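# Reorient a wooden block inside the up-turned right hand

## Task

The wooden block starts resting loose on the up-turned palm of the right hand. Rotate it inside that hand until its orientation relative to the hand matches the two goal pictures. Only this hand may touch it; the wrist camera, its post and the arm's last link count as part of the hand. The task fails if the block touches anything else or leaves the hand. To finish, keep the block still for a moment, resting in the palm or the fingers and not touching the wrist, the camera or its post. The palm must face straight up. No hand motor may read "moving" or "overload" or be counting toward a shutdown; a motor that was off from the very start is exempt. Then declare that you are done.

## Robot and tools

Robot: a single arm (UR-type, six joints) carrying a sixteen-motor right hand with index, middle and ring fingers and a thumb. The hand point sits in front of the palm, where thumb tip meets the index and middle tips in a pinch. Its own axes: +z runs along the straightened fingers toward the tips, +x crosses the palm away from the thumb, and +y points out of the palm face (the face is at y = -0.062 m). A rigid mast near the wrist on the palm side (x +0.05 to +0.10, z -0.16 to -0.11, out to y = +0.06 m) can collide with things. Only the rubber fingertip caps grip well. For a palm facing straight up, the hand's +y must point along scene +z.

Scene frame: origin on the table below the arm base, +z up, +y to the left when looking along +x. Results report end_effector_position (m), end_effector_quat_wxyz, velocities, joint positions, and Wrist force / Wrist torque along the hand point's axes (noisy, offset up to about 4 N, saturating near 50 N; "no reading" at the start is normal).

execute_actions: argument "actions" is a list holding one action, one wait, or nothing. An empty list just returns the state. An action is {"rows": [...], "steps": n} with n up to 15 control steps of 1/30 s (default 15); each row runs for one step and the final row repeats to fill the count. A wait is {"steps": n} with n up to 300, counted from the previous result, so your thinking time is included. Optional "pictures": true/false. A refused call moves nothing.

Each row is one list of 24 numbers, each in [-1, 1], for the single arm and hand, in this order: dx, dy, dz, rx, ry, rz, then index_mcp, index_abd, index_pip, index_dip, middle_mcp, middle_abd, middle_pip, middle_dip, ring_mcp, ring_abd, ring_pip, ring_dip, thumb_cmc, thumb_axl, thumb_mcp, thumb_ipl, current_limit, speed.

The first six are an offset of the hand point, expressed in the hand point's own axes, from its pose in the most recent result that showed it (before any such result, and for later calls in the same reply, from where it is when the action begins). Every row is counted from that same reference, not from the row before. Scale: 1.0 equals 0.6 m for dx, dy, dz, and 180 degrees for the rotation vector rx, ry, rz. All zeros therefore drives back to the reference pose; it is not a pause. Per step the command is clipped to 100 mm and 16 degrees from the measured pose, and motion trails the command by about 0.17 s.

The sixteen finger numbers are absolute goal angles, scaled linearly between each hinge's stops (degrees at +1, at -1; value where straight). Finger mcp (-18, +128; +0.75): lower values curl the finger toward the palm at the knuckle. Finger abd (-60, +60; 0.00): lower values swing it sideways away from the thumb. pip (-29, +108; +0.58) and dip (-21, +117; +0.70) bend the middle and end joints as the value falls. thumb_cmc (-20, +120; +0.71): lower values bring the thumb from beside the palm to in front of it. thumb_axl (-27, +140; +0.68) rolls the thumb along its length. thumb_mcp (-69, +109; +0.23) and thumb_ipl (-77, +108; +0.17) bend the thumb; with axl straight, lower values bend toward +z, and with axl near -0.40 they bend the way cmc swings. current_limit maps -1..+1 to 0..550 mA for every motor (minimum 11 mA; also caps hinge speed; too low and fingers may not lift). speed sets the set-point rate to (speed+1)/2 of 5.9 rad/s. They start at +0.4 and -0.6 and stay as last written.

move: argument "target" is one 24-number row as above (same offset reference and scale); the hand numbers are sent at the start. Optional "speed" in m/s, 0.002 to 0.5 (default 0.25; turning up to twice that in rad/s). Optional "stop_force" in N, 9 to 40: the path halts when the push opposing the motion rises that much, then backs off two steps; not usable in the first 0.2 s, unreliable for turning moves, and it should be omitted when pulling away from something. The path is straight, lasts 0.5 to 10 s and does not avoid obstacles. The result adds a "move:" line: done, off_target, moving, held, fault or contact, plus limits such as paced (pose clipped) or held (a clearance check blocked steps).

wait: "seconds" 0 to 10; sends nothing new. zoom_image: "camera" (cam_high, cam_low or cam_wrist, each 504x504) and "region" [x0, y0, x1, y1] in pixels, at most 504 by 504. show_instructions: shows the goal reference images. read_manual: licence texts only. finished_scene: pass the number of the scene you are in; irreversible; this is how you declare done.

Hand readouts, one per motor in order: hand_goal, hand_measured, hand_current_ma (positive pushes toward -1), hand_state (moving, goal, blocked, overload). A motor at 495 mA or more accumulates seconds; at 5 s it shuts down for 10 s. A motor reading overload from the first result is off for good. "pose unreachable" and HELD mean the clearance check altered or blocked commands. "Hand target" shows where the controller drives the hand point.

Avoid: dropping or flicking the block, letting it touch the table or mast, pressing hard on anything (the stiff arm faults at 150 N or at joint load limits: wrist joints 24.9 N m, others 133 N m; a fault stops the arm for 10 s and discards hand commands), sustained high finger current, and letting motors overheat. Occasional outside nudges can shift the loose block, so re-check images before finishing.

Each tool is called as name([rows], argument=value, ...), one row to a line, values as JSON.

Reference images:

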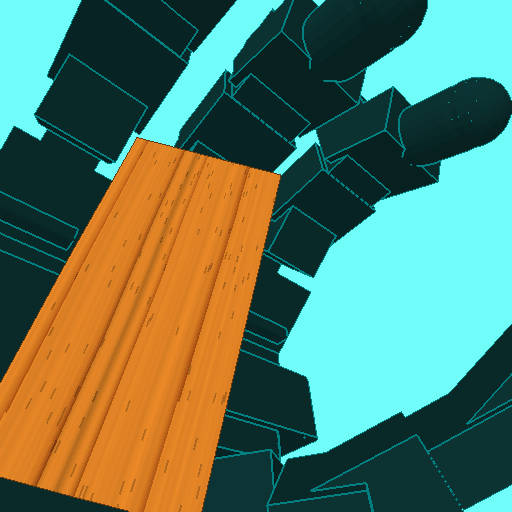

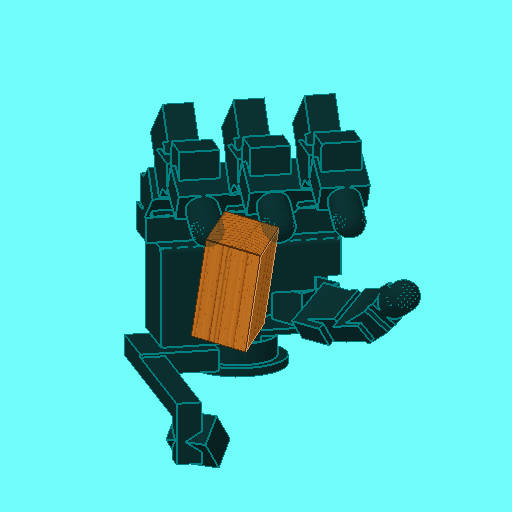

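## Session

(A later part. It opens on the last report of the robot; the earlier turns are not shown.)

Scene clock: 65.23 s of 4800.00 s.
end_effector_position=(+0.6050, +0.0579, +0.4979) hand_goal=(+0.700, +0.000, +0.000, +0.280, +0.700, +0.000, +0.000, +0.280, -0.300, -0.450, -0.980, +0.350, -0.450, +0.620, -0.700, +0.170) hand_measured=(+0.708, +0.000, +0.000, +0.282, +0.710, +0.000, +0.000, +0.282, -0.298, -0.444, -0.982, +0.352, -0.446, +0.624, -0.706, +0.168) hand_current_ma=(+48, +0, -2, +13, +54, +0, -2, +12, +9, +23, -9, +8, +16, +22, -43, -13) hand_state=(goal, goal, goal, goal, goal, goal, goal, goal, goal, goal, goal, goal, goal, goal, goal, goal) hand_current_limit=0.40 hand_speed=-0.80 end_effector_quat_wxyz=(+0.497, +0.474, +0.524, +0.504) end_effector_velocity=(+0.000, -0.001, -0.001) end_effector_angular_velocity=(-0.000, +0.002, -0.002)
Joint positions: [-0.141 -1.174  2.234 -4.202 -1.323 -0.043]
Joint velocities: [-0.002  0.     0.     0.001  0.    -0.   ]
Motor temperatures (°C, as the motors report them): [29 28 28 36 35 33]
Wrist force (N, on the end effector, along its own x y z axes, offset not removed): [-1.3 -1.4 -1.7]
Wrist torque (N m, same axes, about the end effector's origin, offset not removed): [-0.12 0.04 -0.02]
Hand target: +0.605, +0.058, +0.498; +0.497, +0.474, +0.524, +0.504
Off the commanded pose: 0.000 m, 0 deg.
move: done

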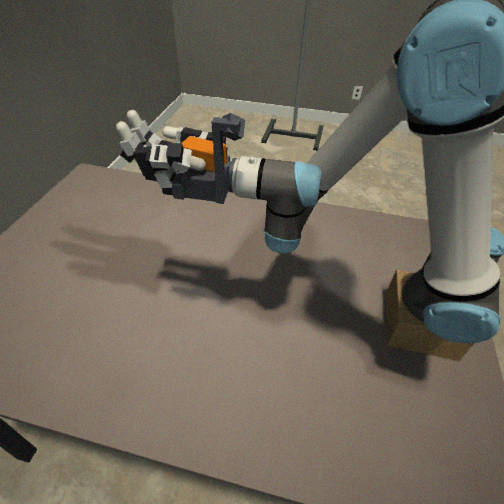

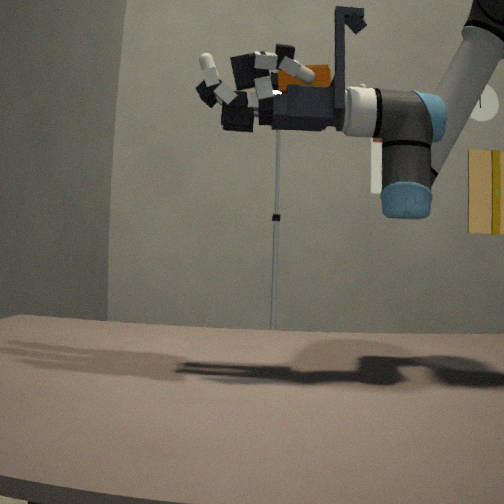

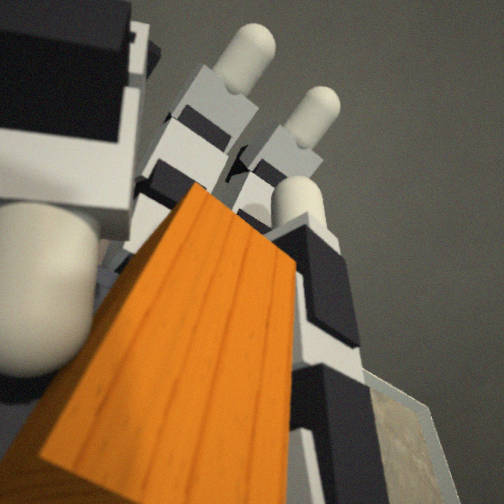

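move(target=[0,0,0,0.11,0,0.04,0.68,0,-0.7,0.5,0.68,0,-0.7,0.5,-0.28,-0.2,-0.98,0.35,-0.15,0.68,-0.65,0.17,0.4,-0.7], speed=0.1)

zoom_image(camera="cam_high", region=[90,70,270,220])

Scene clock: 82.50 s of 4800.00 s.
end_effector_position=(+0.6047, +0.0580, +0.4976) hand_goal=(+0.680, +0.000, -0.700, +0.500, +0.680, +0.000, -0.700, +0.500, -0.280, -0.200, -0.980, +0.350, -0.150, +0.680, -0.650, +0.170) hand_measured=(+0.702, +0.000, -0.696, +0.498, +0.706, +0.000, -0.696, +0.498, -0.280, -0.204, -0.982, +0.352, -0.148, +0.680, -0.662, +0.168) hand_current_ma=(+117, +0, +21, -14, +134, +0, +23, -13, +2, -17, -9, +8, +5, +6, -80, -13) hand_state=(blocked, goal, goal, goal, blocked, goal, goal, goal, goal, goal, goal, goal, goal, goal, goal, goal) hand_current_limit=0.40 hand_speed=-0.70 end_effector_quat_wxyz=(+0.376, +0.584, +0.572, +0.437) end_effector_velocity=(+0.000, +0.000, +0.001) end_effector_angular_velocity=(+0.004, +0.016, +0.001)
Joint positions: [-0.125 -1.488  2.293 -3.595 -1.346  0.003]
Joint velocities: [ 0.001 -0.014 -0.003  0.034  0.     0.002]
Motor temperatures (°C, as the motors report them): [29 28 28 36 35 33]
Wrist force (N, on the end effector, along its own x y z axes, offset not removed): [-2.5 -1.6 0.0]
Wrist torque (N m, same axes, about the end effector's origin, offset not removed): [-0.19 0.18 -0.05]
Hand target: +0.605, +0.058, +0.498; +0.375, +0.584, +0.572, +0.436
Off the commanded pose: 0.000 m, 0 deg.
After step 90, 12.00 s passed at rest.
move: done

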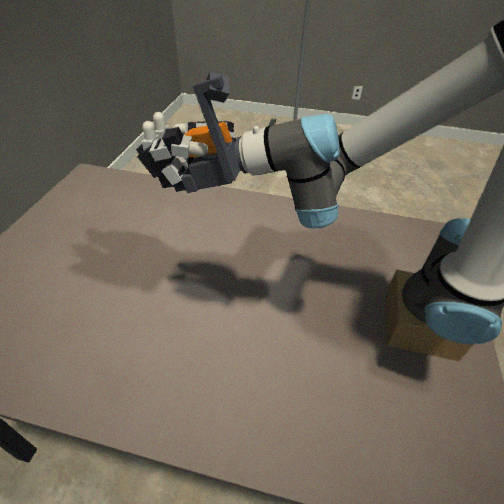

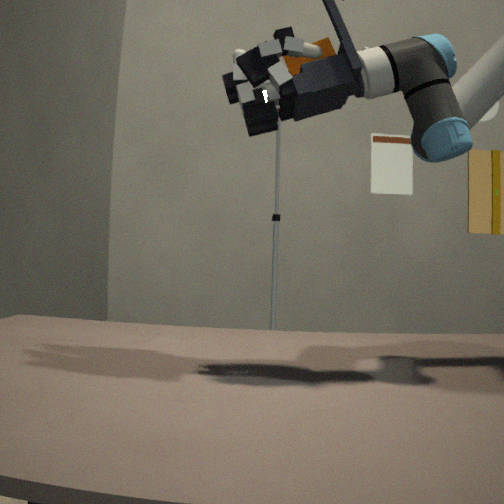

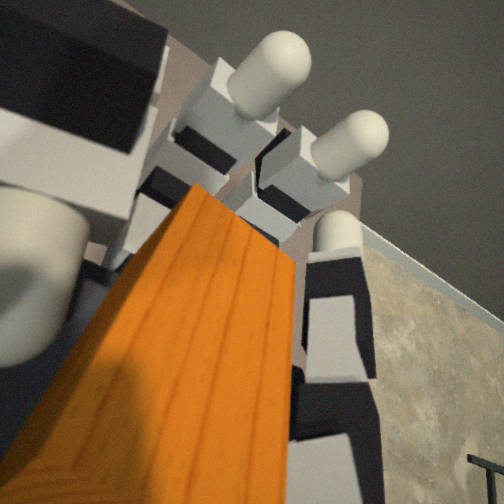

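Region (90, 70, 270, 220) of cam_high's 504x504 image, scaled by 2.800, with more detail than that image has.

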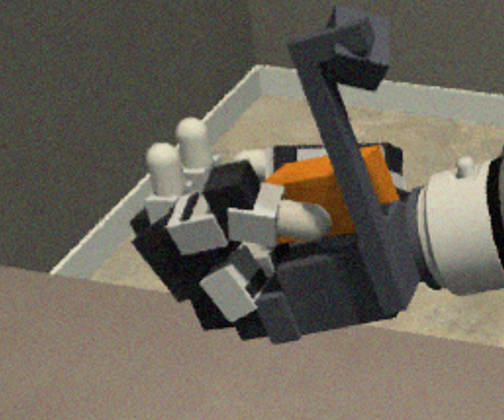

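move(target=[0,0,0,0.06,0,0.02,0.69,0,-0.7,0.5,0.69,0,-0.7,0.5,-0.28,-0.2,-0.98,0.35,-0.15,0.68,-0.65,0.17,0.4,-0.7], speed=0.1)

Scene clock: 87.50 s of 4800.00 s.
end_effector_position=(+0.6046, +0.0580, +0.4975) hand_goal=(+0.690, +0.000, -0.700, +0.500, +0.690, +0.000, -0.700, +0.500, -0.280, -0.200, -0.980, +0.350, -0.150, +0.680, -0.650, +0.170) hand_measured=(+0.702, +0.000, -0.696, +0.498, +0.706, +0.000, -0.696, +0.498, -0.278, -0.204, -0.982, +0.352, -0.148, +0.682, -0.662, +0.168) hand_current_ma=(+62, +0, +21, -14, +83, +0, +23, -13, +10, -16, -9, +8, +8, +8, -74, -13) hand_state=(goal, goal, goal, goal, goal, goal, goal, goal, goal, goal, goal, goal, goal, goal, goal, goal) hand_current_limit=0.40 hand_speed=-0.70 end_effector_quat_wxyz=(+0.307, +0.634, +0.592, +0.393) end_effector_velocity=(+0.000, -0.001, -0.000) end_effector_angular_velocity=(+0.004, +0.018, -0.002)
Joint positions: [-0.122 -1.629  2.25  -3.221 -1.347  0.024]
Joint velocities: [-0.002 -0.01  -0.006  0.035  0.001  0.   ]
Motor temperatures (°C, as the motors report them): [29 28 28 36 35 33]
Wrist force (N, on the end effector, along its own x y z axes, offset not removed): [-1.5 -0.9 -0.2]
Wrist torque (N m, same axes, about the end effector's origin, offset not removed): [-0.21 0.02 -0.05]
Hand target: +0.605, +0.058, +0.498; +0.306, +0.634, +0.592, +0.392
Off the commanded pose: 0.000 m, 0 deg.
After step 90, 0.60 s passed at rest.
move: done

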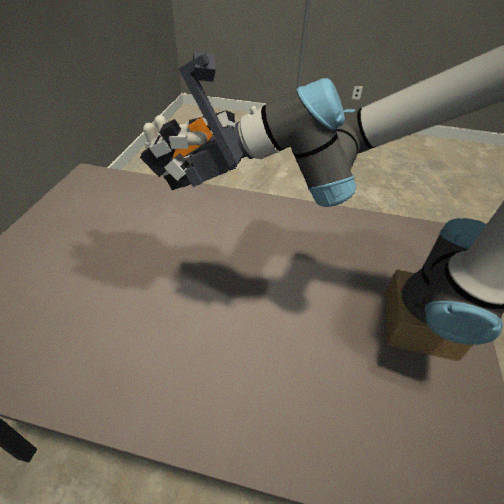

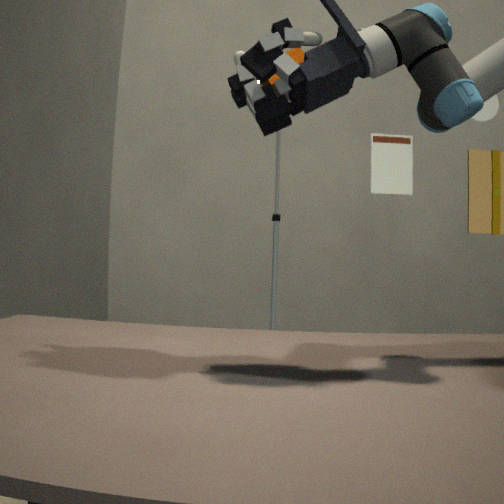

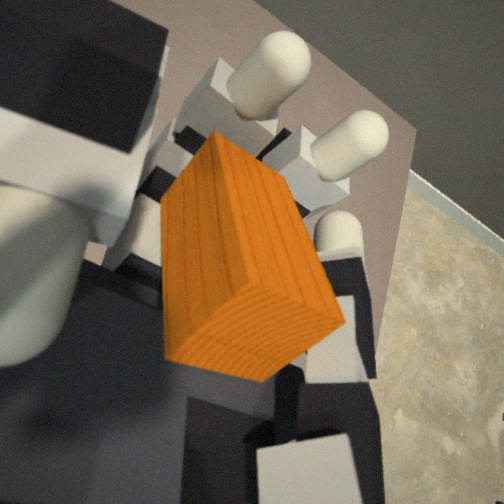

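move(target=[0,0,0,-0.17,0,-0.047,0.6,0,0.3,0.5,0.65,0,0.3,0.5,-0.1,0,0.3,0.5,-0.15,0.68,-0.65,0.17,0.4,-0.85], speed=0.15)

move(target=[0,0,0,0,0,0,0.2,0,0.5,0.5,0.5,0,0.4,0.5,-0.1,0,0.3,0.5,-0.15,0.68,-0.65,0.17,0.4,-0.85])

zoom_image(camera="cam_high", region=[90,70,270,220])

Scene clock: 97.80 s of 4800.00 s.
end_effector_position=(+0.6049, +0.0580, +0.4978) hand_goal=(+0.600, +0.000, +0.300, +0.500, +0.650, +0.000, +0.300, +0.500, -0.100, +0.000, +0.300, +0.500, -0.150, +0.680, -0.650, +0.170) hand_measured=(+0.624, +0.000, +0.300, +0.498, +0.676, +0.000, +0.300, +0.498, -0.096, -0.004, +0.298, +0.498, -0.148, +0.682, -0.662, +0.168) hand_current_ma=(+134, +0, +1, -12, +140, +0, +2, -12, +18, -15, -11, -15, +8, +8, -73, -13) hand_state=(blocked, goal, goal, goal, blocked, goal, goal, goal, goal, goal, goal, goal, goal, goal, goal, goal) hand_current_limit=0.40 hand_speed=-0.85 end_effector_quat_wxyz=(+0.490, +0.485, +0.512, +0.512) end_effector_velocity=(-0.000, +0.000, -0.000) end_effector_angular_velocity=(+0.000, +0.000, +0.000)
Joint positions: [-0.125 -1.171  2.23  -4.205 -1.348 -0.004]
Joint velocities: [ 0.  0.  0. -0.  0.  0.]
Motor temperatures (°C, as the motors report them): [29 28 28 36 35 33]
Wrist force (N, on the end effector, along its own x y z axes, offset not removed): [-1.6 -0.1 -1.3]
Wrist torque (N m, same axes, about the end effector's origin, offset not removed): [0.11 0.09 -0.03]
Hand target: +0.605, +0.058, +0.498; +0.490, +0.485, +0.512, +0.512
Off the commanded pose: 0.000 m, 0 deg.
After step 90, 3.57 s passed at rest.
move: done

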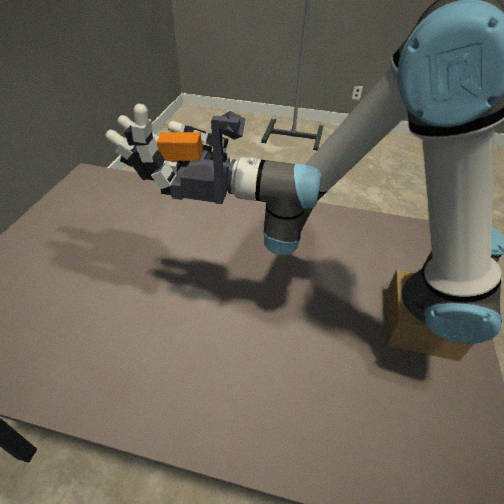

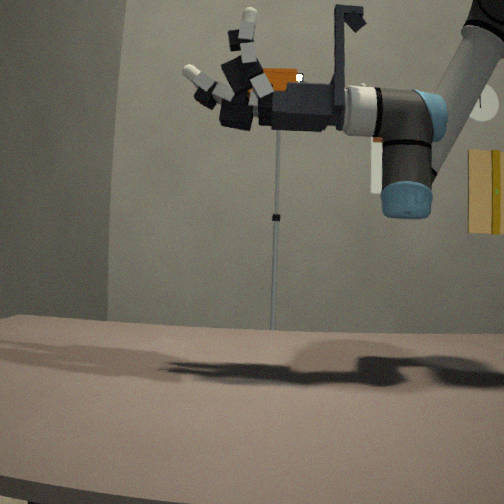

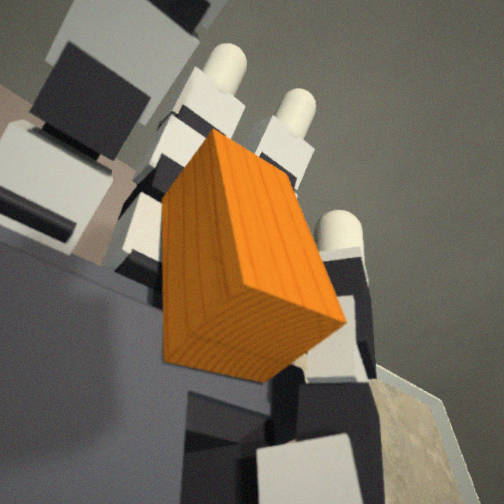

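Scene clock: 99.20 s of 4800.00 s.
end_effector_position=(+0.6049, +0.0580, +0.4978) hand_goal=(+0.200, +0.000, +0.500, +0.500, +0.500, +0.000, +0.400, +0.500, -0.100, +0.000, +0.300, +0.500, -0.150, +0.680, -0.650, +0.170) hand_measured=(+0.224, +0.000, +0.500, +0.498, +0.530, +0.000, +0.400, +0.498, -0.096, -0.004, +0.298, +0.498, -0.148, +0.682, -0.662, +0.168) hand_current_ma=(+130, +0, +1, -12, +163, +0, +1, -11, +18, -15, -11, -15, +8, +8, -73, -13) hand_state=(blocked, goal, goal, goal, blocked, goal, goal, goal, goal, goal, goal, goal, goal, goal, goal, goal) hand_current_limit=0.40 hand_speed=-0.85 end_effector_quat_wxyz=(+0.490, +0.485, +0.512, +0.512) end_effector_velocity=(-0.001, -0.000, +0.000) end_effector_angular_velocity=(-0.000, -0.002, -0.000)
Joint positions: [-0.125 -1.171  2.23  -4.205 -1.348 -0.004]
Joint velocities: [-0.    -0.001  0.001 -0.002  0.     0.   ]
Motor temperatures (°C, as the motors report them): [29 28 28 36 35 33]
Wrist force (N, on the end effector, along its own x y z axes, offset not removed): [-2.7 -1.5 -1.2]
Wrist torque (N m, same axes, about the end effector's origin, offset not removed): [-0.17 0.22 -0.12]
Hand target: +0.605, +0.058, +0.498; +0.490, +0.485, +0.512, +0.512
Off the commanded pose: 0.000 m, 0 deg.
move: done

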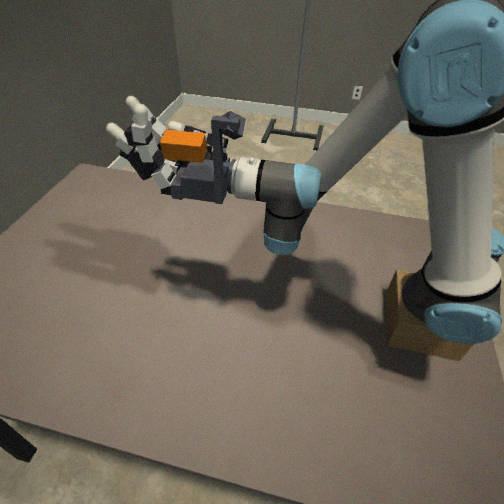

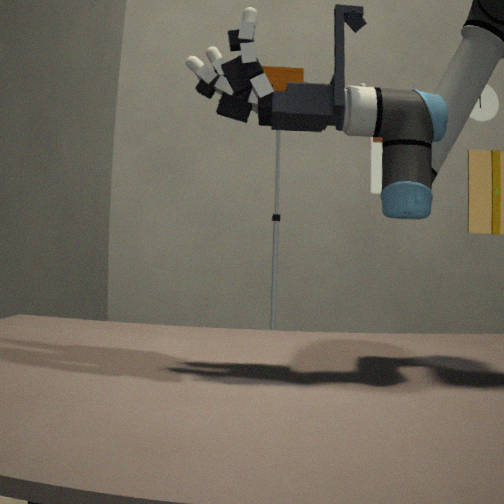

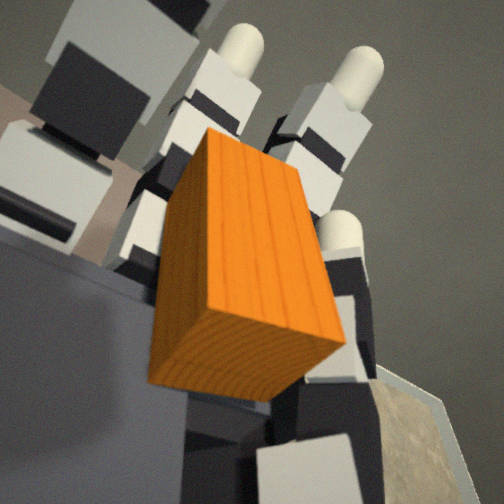

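Region (90, 70, 270, 220) of cam_high's 504x504 image, scaled by 2.800, with more detail than that image has.

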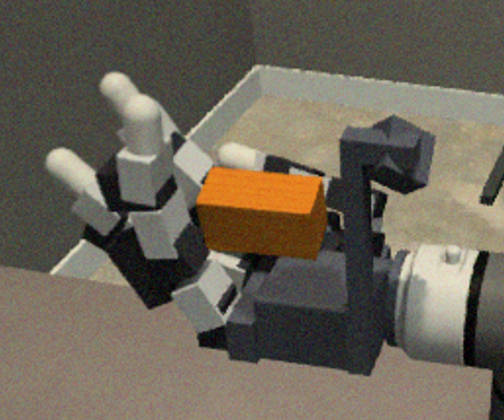

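move(target=[0,0,0,0,0,0,0.3,0,0.5,0.5,0.35,0.2,0.4,0.5,-0.1,0,0.3,0.5,-0.4,0.9,-0.6,0.17,0.4,-0.85])

zoom_image(camera="cam_high", region=[90,70,270,220])

Scene clock: 105.33 s of 4800.00 s.
end_effector_position=(+0.6049, +0.0580, +0.4978) hand_goal=(+0.300, +0.000, +0.500, +0.500, +0.350, +0.200, +0.400, +0.500, -0.100, +0.000, +0.300, +0.500, -0.400, +0.900, -0.600, +0.170) hand_measured=(+0.308, +0.000, +0.500, +0.498, +0.382, +0.190, +0.400, +0.498, -0.096, -0.004, +0.298, +0.498, -0.390, +0.900, -0.612, +0.168) hand_current_ma=(+44, +4, +1, -12, +169, -48, +2, -11, +19, -15, -11, -15, +58, -6, -84, -13) hand_state=(goal, goal, goal, goal, blocked, goal, goal, goal, goal, goal, goal, goal, goal, goal, goal, goal) hand_current_limit=0.40 hand_speed=-0.85 end_effector_quat_wxyz=(+0.490, +0.485, +0.512, +0.512) end_effector_velocity=(+0.000, -0.000, -0.001) end_effector_angular_velocity=(+0.001, +0.003, -0.000)
Joint positions: [-0.125 -1.171  2.23  -4.205 -1.348 -0.004]
Joint velocities: [-0.     0.     0.001  0.002 -0.     0.   ]
Motor temperatures (°C, as the motors report them): [29 28 28 36 35 33]
Wrist force (N, on the end effector, along its own x y z axes, offset not removed): [-1.7 -1.3 -0.8]
Wrist torque (N m, same axes, about the end effector's origin, offset not removed): [-0.06 0.05 -0.02]
Hand target: +0.605, +0.058, +0.498; +0.490, +0.485, +0.512, +0.512
Off the commanded pose: 0.000 m, 0 deg.
After step 90, 2.17 s passed at rest.
move: done

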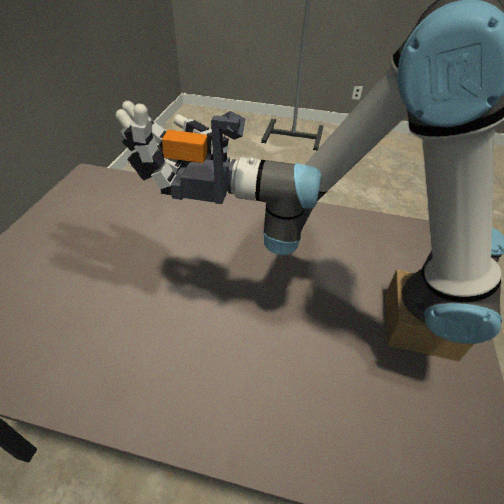

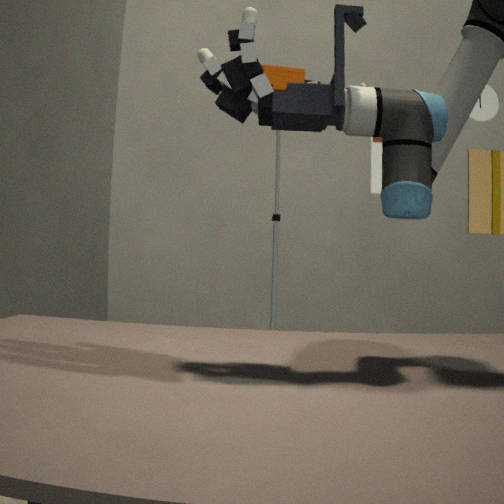

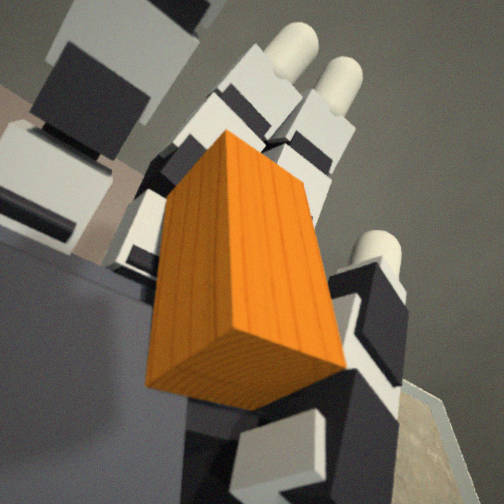

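Region (90, 70, 270, 220) of cam_high's 504x504 image, scaled by 2.800, with more detail than that image has.

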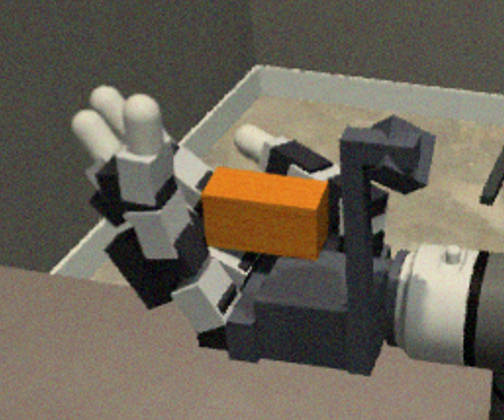

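move(target=[0,0,0,0,0,0,0.3,0,0.5,0.5,0.38,0.1,0.4,0.5,-0.1,0,0.3,0.5,-0.3,0.68,0.3,0.17,0.4,-0.5])

move(target=[0,0,0,0,0,0,0.3,0,0.5,0.5,0.38,0.1,0.4,0.5,-0.1,0,0.3,0.5,-0.3,-0.36,0.3,-0.3,0.4,-0.5])

move(target=[0,0,0,0,0,0,0.3,0,0.5,0.5,0.38,0.1,0.4,0.5,-0.1,0,0.3,0.5,-0.57,-0.36,-0.7,0.1,0.4,-0.6])

move(target=[0,0,0,0,0,0,0.0,0,0.5,0.5,0.3,0,0.4,0.5,-0.1,0,0.3,0.5,-0.57,-0.36,-0.7,0.1,0.4,-0.85])

zoom_image(camera="cam_high", region=[90,70,270,220])

Scene clock: 114.50 s of 4800.00 s.
end_effector_position=(+0.6049, +0.0580, +0.4978) hand_goal=(+0.300, +0.000, +0.500, +0.500, +0.380, +0.100, +0.400, +0.500, -0.100, +0.000, +0.300, +0.500, -0.300, +0.680, +0.300, +0.170) hand_measured=(+0.308, +0.000, +0.500, +0.498, +0.392, +0.104, +0.400, +0.498, -0.096, -0.004, +0.298, +0.498, -0.298, +0.682, +0.298, +0.168) hand_current_ma=(+44, +4, +1, -12, +63, +16, +2, -11, +19, -15, -11, -15, +9, +13, -10, -12) hand_state=(goal, goal, goal, goal, goal, goal, goal, goal, goal, goal, goal, goal, goal, goal, goal, goal) hand_current_limit=0.40 hand_speed=-0.50 end_effector_quat_wxyz=(+0.490, +0.485, +0.512, +0.512) end_effector_velocity=(+0.000, -0.000, +0.001) end_effector_angular_velocity=(+0.000, -0.002, -0.000)
Joint positions: [-0.125 -1.171  2.23  -4.205 -1.348 -0.004]
Joint velocities: [-0.    -0.    -0.001 -0.    -0.     0.   ]
Motor temperatures (°C, as the motors report them): [29 28 28 36 35 33]
Wrist force (N, on the end effector, along its own x y z axes, offset not removed): [-1.6 -0.8 -0.6]
Wrist torque (N m, same axes, about the end effector's origin, offset not removed): [-0.09 0.04 -0.02]
Hand target: +0.605, +0.058, +0.498; +0.490, +0.485, +0.512, +0.512
Off the commanded pose: 0.000 m, 0 deg.
After step 90, 4.73 s passed at rest.
move: done

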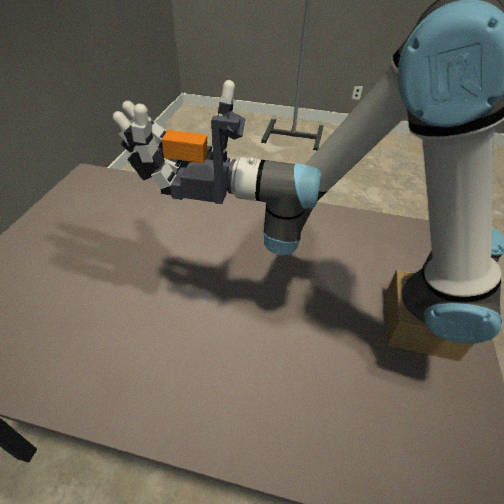

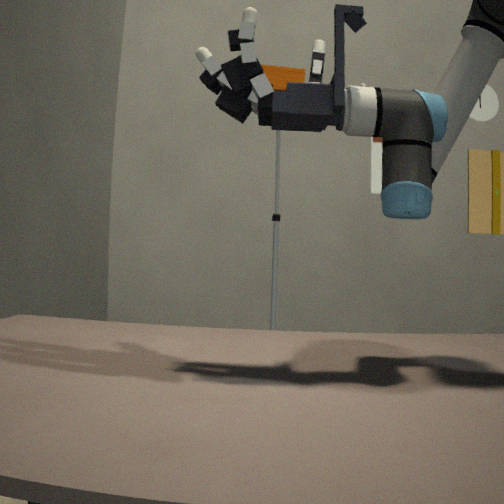

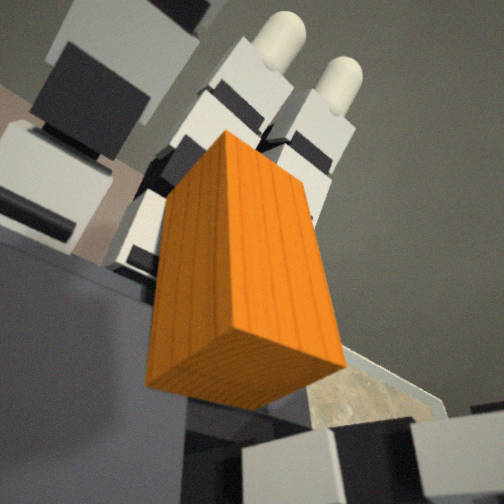

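Scene clock: 115.97 s of 4800.00 s.
end_effector_position=(+0.6049, +0.0580, +0.4978) hand_goal=(+0.300, +0.000, +0.500, +0.500, +0.380, +0.100, +0.400, +0.500, -0.100, +0.000, +0.300, +0.500, -0.300, -0.360, +0.300, -0.300) hand_measured=(+0.308, +0.000, +0.500, +0.498, +0.392, +0.104, +0.400, +0.498, -0.096, -0.004, +0.298, +0.498, -0.298, -0.358, +0.300, -0.298) hand_current_ma=(+44, +4, +1, -12, +63, +16, +2, -11, +19, -15, -11, -15, +9, +14, -6, +10) hand_state=(goal, goal, goal, goal, goal, goal, goal, goal, goal, goal, goal, goal, goal, goal, goal, goal) hand_current_limit=0.40 hand_speed=-0.50 end_effector_quat_wxyz=(+0.490, +0.485, +0.512, +0.512) end_effector_velocity=(-0.000, +0.000, +0.000) end_effector_angular_velocity=(-0.000, -0.000, +0.001)
Joint positions: [-0.125 -1.171  2.23  -4.205 -1.348 -0.004]
Joint velocities: [ 0.001 -0.    -0.    -0.    -0.    -0.   ]
Motor temperatures (°C, as the motors report them): [29 28 28 36 35 33]
Wrist force (N, on the end effector, along its own x y z axes, offset not removed): [-1.5 1.1 -0.1]
Wrist torque (N m, same axes, about the end effector's origin, offset not removed): [0.11 0.08 0.05]
Hand target: +0.605, +0.058, +0.498; +0.490, +0.485, +0.512, +0.512
Off the commanded pose: 0.000 m, 0 deg.
move: done

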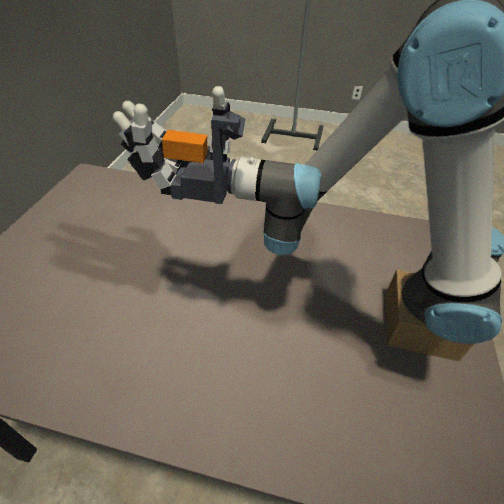

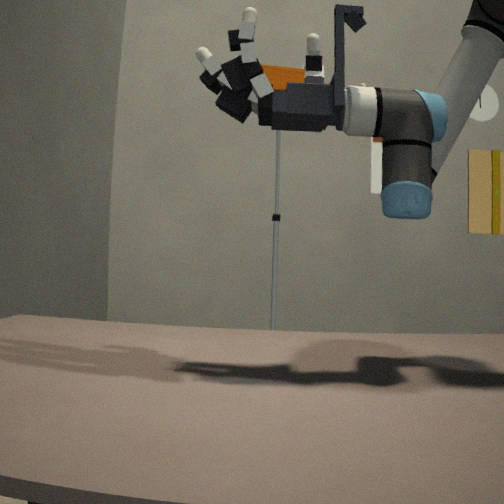

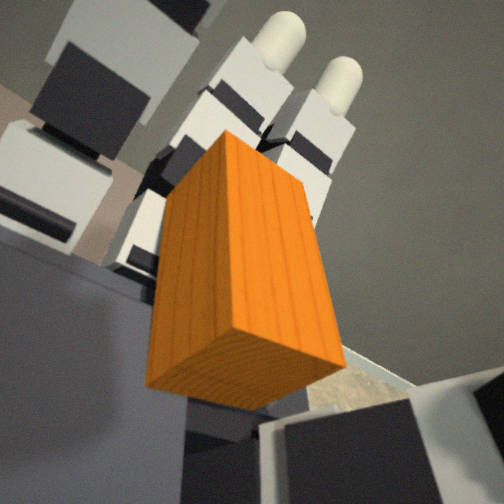

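Scene clock: 117.57 s of 4800.00 s.
end_effector_position=(+0.6049, +0.0580, +0.4978) hand_goal=(+0.300, +0.000, +0.500, +0.500, +0.380, +0.100, +0.400, +0.500, -0.100, +0.000, +0.300, +0.500, -0.570, -0.360, -0.700, +0.100) hand_measured=(+0.308, +0.000, +0.500, +0.498, +0.394, +0.102, +0.400, +0.498, -0.096, -0.004, +0.298, +0.498, -0.574, -0.360, -0.704, +0.096) hand_current_ma=(+44, +4, +1, -12, +73, +10, +2, -11, +19, -15, -11, -15, -25, -6, -25, -30) hand_state=(goal, goal, goal, goal, goal, goal, goal, goal, goal, goal, goal, goal, goal, goal, goal, goal) hand_current_limit=0.40 hand_speed=-0.60 end_effector_quat_wxyz=(+0.490, +0.485, +0.512, +0.512) end_effector_velocity=(+0.000, -0.001, +0.000) end_effector_angular_velocity=(+0.000, -0.000, -0.001)
Joint positions: [-0.125 -1.171  2.23  -4.205 -1.348 -0.004]
Joint velocities: [-0.001 -0.    -0.001  0.001  0.     0.   ]
Motor temperatures (°C, as the motors report them): [29 28 28 36 35 33]
Wrist force (N, on the end effector, along its own x y z axes, offset not removed): [-1.2 -1.1 -1.6]
Wrist torque (N m, same axes, about the end effector's origin, offset not removed): [-0.07 0.11 -0.14]
Hand target: +0.605, +0.058, +0.498; +0.490, +0.485, +0.512, +0.512
Off the commanded pose: 0.000 m, 0 deg.
move: done

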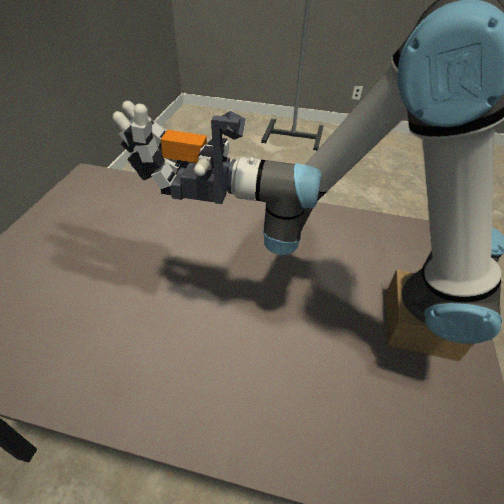

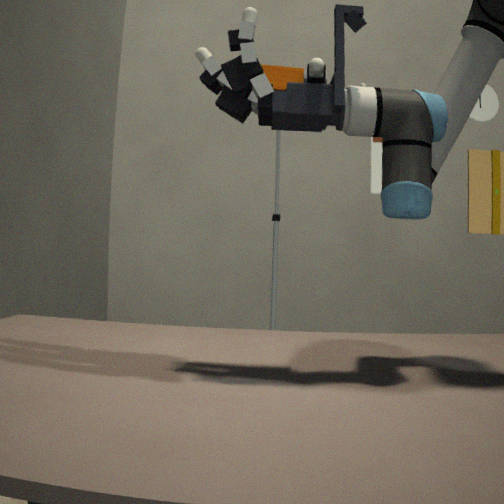

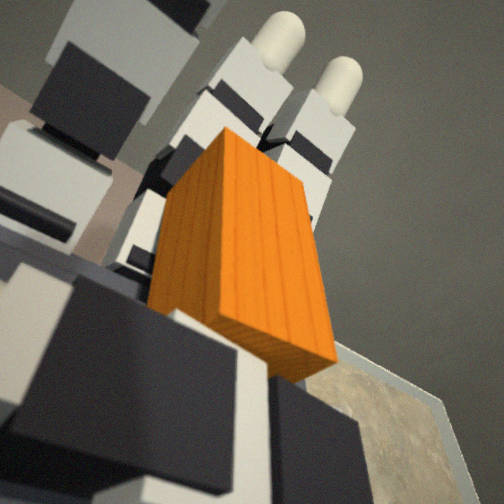

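Scene clock: 118.70 s of 4800.00 s.
end_effector_position=(+0.6049, +0.0580, +0.4978) hand_goal=(+0.000, +0.000, +0.500, +0.500, +0.300, +0.000, +0.400, +0.500, -0.100, +0.000, +0.300, +0.500, -0.570, -0.360, -0.700, +0.100) hand_measured=(+0.018, +0.000, +0.500, +0.498, +0.340, +0.002, +0.400, +0.498, -0.096, -0.004, +0.298, +0.498, -0.574, -0.364, -0.704, +0.096) hand_current_ma=(+102, +4, +1, -12, +214, +8, +2, -11, +19, -15, -11, -15, -25, -25, -25, -30) hand_state=(goal, goal, goal, goal, blocked, goal, goal, goal, goal, goal, goal, goal, goal, goal, goal, goal) hand_current_limit=0.40 hand_speed=-0.85 end_effector_quat_wxyz=(+0.490, +0.485, +0.512, +0.512) end_effector_velocity=(-0.000, +0.000, -0.000) end_effector_angular_velocity=(+0.000, +0.000, +0.001)
Joint positions: [-0.125 -1.171  2.23  -4.205 -1.348 -0.004]
Joint velocities: [ 0.001 -0.     0.     0.     0.     0.   ]
Motor temperatures (°C, as the motors report them): [29 28 28 36 35 33]
Wrist force (N, on the end effector, along its own x y z axes, offset not removed): [-2.5 -1.2 -0.1]
Wrist torque (N m, same axes, about the end effector's origin, offset not removed): [-0.19 0.16 -0.18]
Hand target: +0.605, +0.058, +0.498; +0.490, +0.485, +0.512, +0.512
Off the commanded pose: 0.000 m, 0 deg.
move: done

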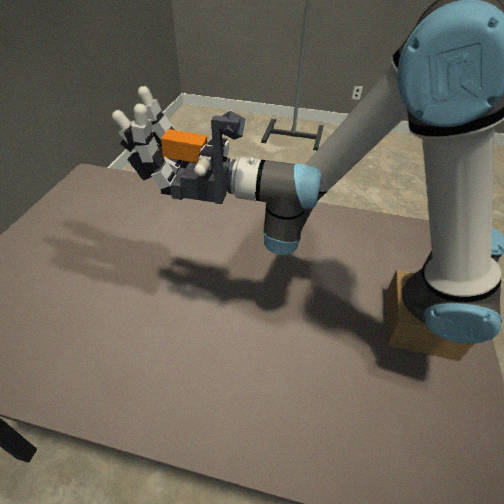

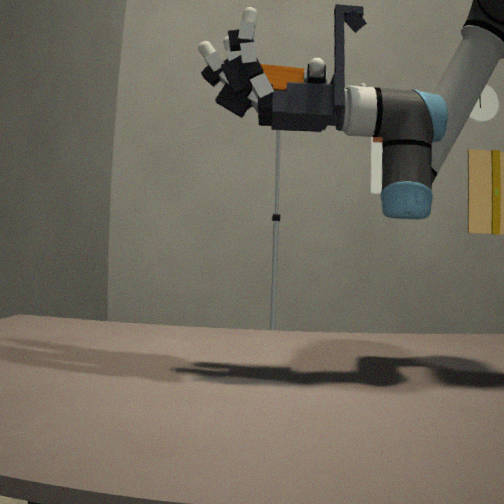

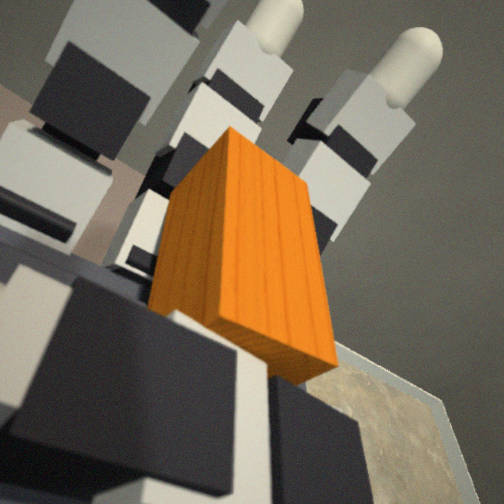

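Region (90, 70, 270, 220) of cam_high's 504x504 image, scaled by 2.800, with more detail than that image has.

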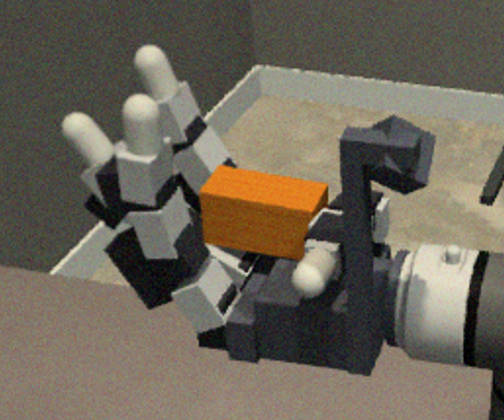

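move(target=[0,0,0,0,0,0,0.6,0,0.3,0.5,0.6,0,0.5,0.6,-0.1,0.3,-0.2,0.5,-0.57,-0.33,-0.75,0.1,0.4,-0.7])

move(target=[0,0,0,0,0,0,0.6,0,0.3,0.5,0.6,0,0.5,0.6,-0.1,0.9,-0.2,0.5,-0.57,-0.33,-0.75,0.1,0.4,-0.8])

zoom_image(camera="cam_high", region=[90,70,270,220])

Scene clock: 130.23 s of 4800.00 s.
end_effector_position=(+0.6049, +0.0580, +0.4978) hand_goal=(+0.600, +0.000, +0.300, +0.500, +0.600, +0.000, +0.500, +0.600, -0.100, +0.300, -0.200, +0.500, -0.570, -0.330, -0.750, +0.100) hand_measured=(+0.610, +0.000, +0.306, +0.498, +0.612, +0.002, +0.500, +0.598, -0.096, +0.298, -0.198, +0.498, -0.574, -0.332, -0.754, +0.096) hand_current_ma=(+50, +4, +35, -12, +62, +6, +4, -11, +20, -9, +8, -14, -25, -14, -25, -30) hand_state=(goal, goal, goal, goal, goal, goal, goal, goal, goal, goal, goal, goal, goal, goal, goal, goal) hand_current_limit=0.40 hand_speed=-0.70 end_effector_quat_wxyz=(+0.490, +0.485, +0.512, +0.512) end_effector_velocity=(+0.000, -0.001, +0.001) end_effector_angular_velocity=(-0.000, -0.001, -0.001)
Joint positions: [-0.125 -1.171  2.23  -4.205 -1.348 -0.004]
Joint velocities: [-0.001 -0.    -0.001  0.001  0.    -0.   ]
Motor temperatures (°C, as the motors report them): [29 28 28 36 35 33]
Wrist force (N, on the end effector, along its own x y z axes, offset not removed): [-2.7 -1.6 -0.3]
Wrist torque (N m, same axes, about the end effector's origin, offset not removed): [-0.19 0.15 -0.19]
Hand target: +0.605, +0.058, +0.498; +0.490, +0.485, +0.512, +0.512
Off the commanded pose: 0.000 m, 0 deg.
After step 90, 7.40 s passed at rest.
move: done

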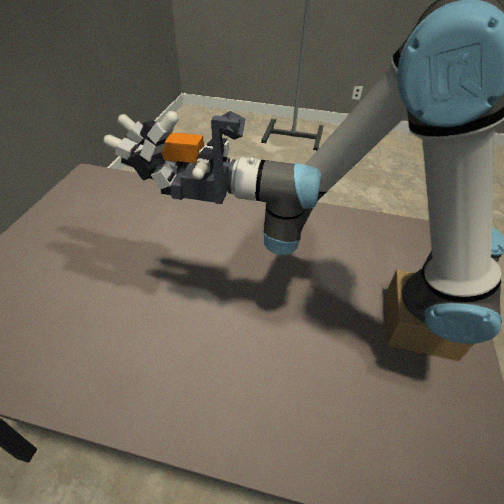

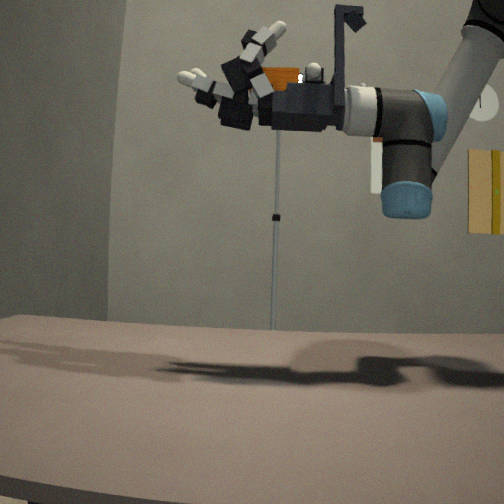

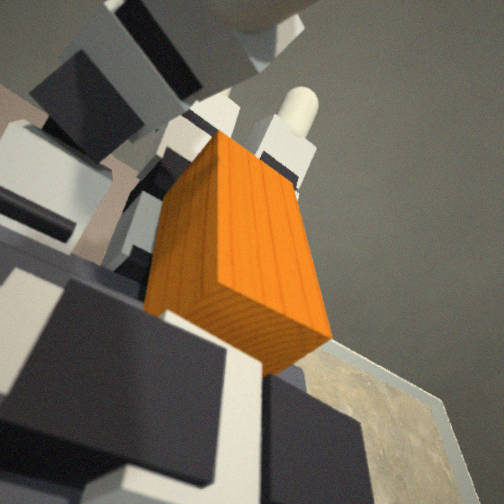

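Scene clock: 131.53 s of 4800.00 s.
end_effector_position=(+0.6049, +0.0580, +0.4978) hand_goal=(+0.600, +0.000, +0.300, +0.500, +0.600, +0.000, +0.500, +0.600, -0.100, +0.900, -0.200, +0.500, -0.570, -0.330, -0.750, +0.100) hand_measured=(+0.610, +0.000, +0.306, +0.498, +0.612, +0.002, +0.500, +0.598, -0.096, +0.888, -0.198, +0.498, -0.574, -0.332, -0.754, +0.096) hand_current_ma=(+51, +4, +35, -12, +68, +6, +4, -11, +20, -50, +8, -14, -25, -14, -25, -30) hand_state=(goal, goal, goal, goal, goal, goal, goal, goal, goal, goal, goal, goal, goal, goal, goal, goal) hand_current_limit=0.40 hand_speed=-0.80 end_effector_quat_wxyz=(+0.490, +0.485, +0.512, +0.512) end_effector_velocity=(-0.000, -0.000, -0.000) end_effector_angular_velocity=(+0.000, +0.001, -0.000)
Joint positions: [-0.125 -1.171  2.23  -4.205 -1.348 -0.004]
Joint velocities: [-0.     0.     0.002 -0.001  0.     0.   ]
Motor temperatures (°C, as the motors report them): [29 28 28 36 35 33]
Wrist force (N, on the end effector, along its own x y z axes, offset not removed): [-0.7 -1.2 -1.2]
Wrist torque (N m, same axes, about the end effector's origin, offset not removed): [-0.10 -0.03 0.03]
Hand target: +0.605, +0.058, +0.498; +0.490, +0.485, +0.512, +0.512
Off the commanded pose: 0.000 m, 0 deg.
move: done

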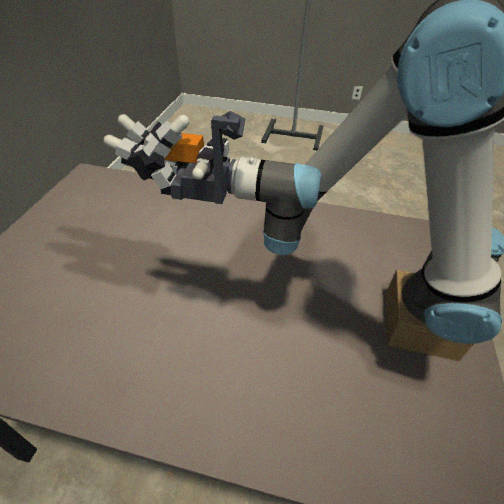

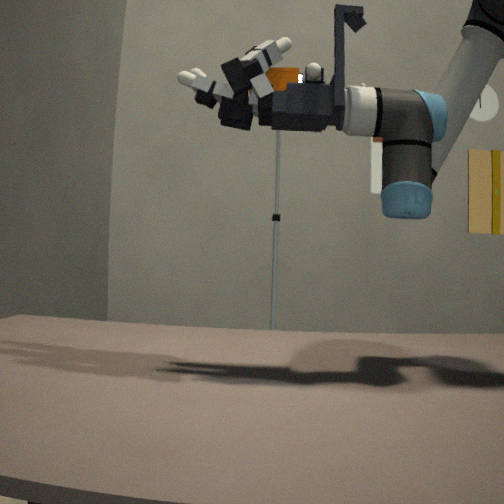

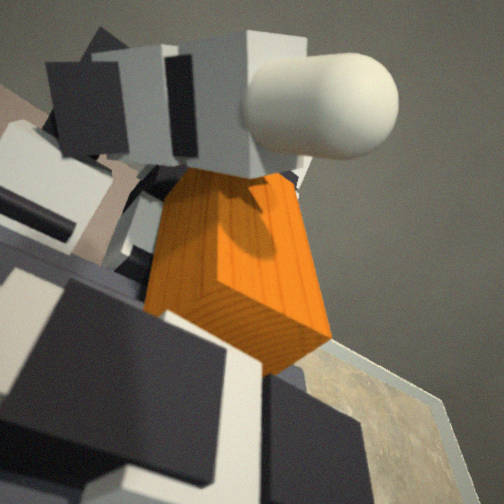

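Region (90, 70, 270, 220) of cam_high's 504x504 image, scaled by 2.800, with more detail than that image has.

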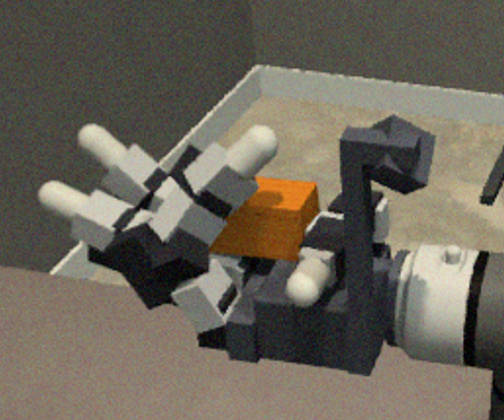

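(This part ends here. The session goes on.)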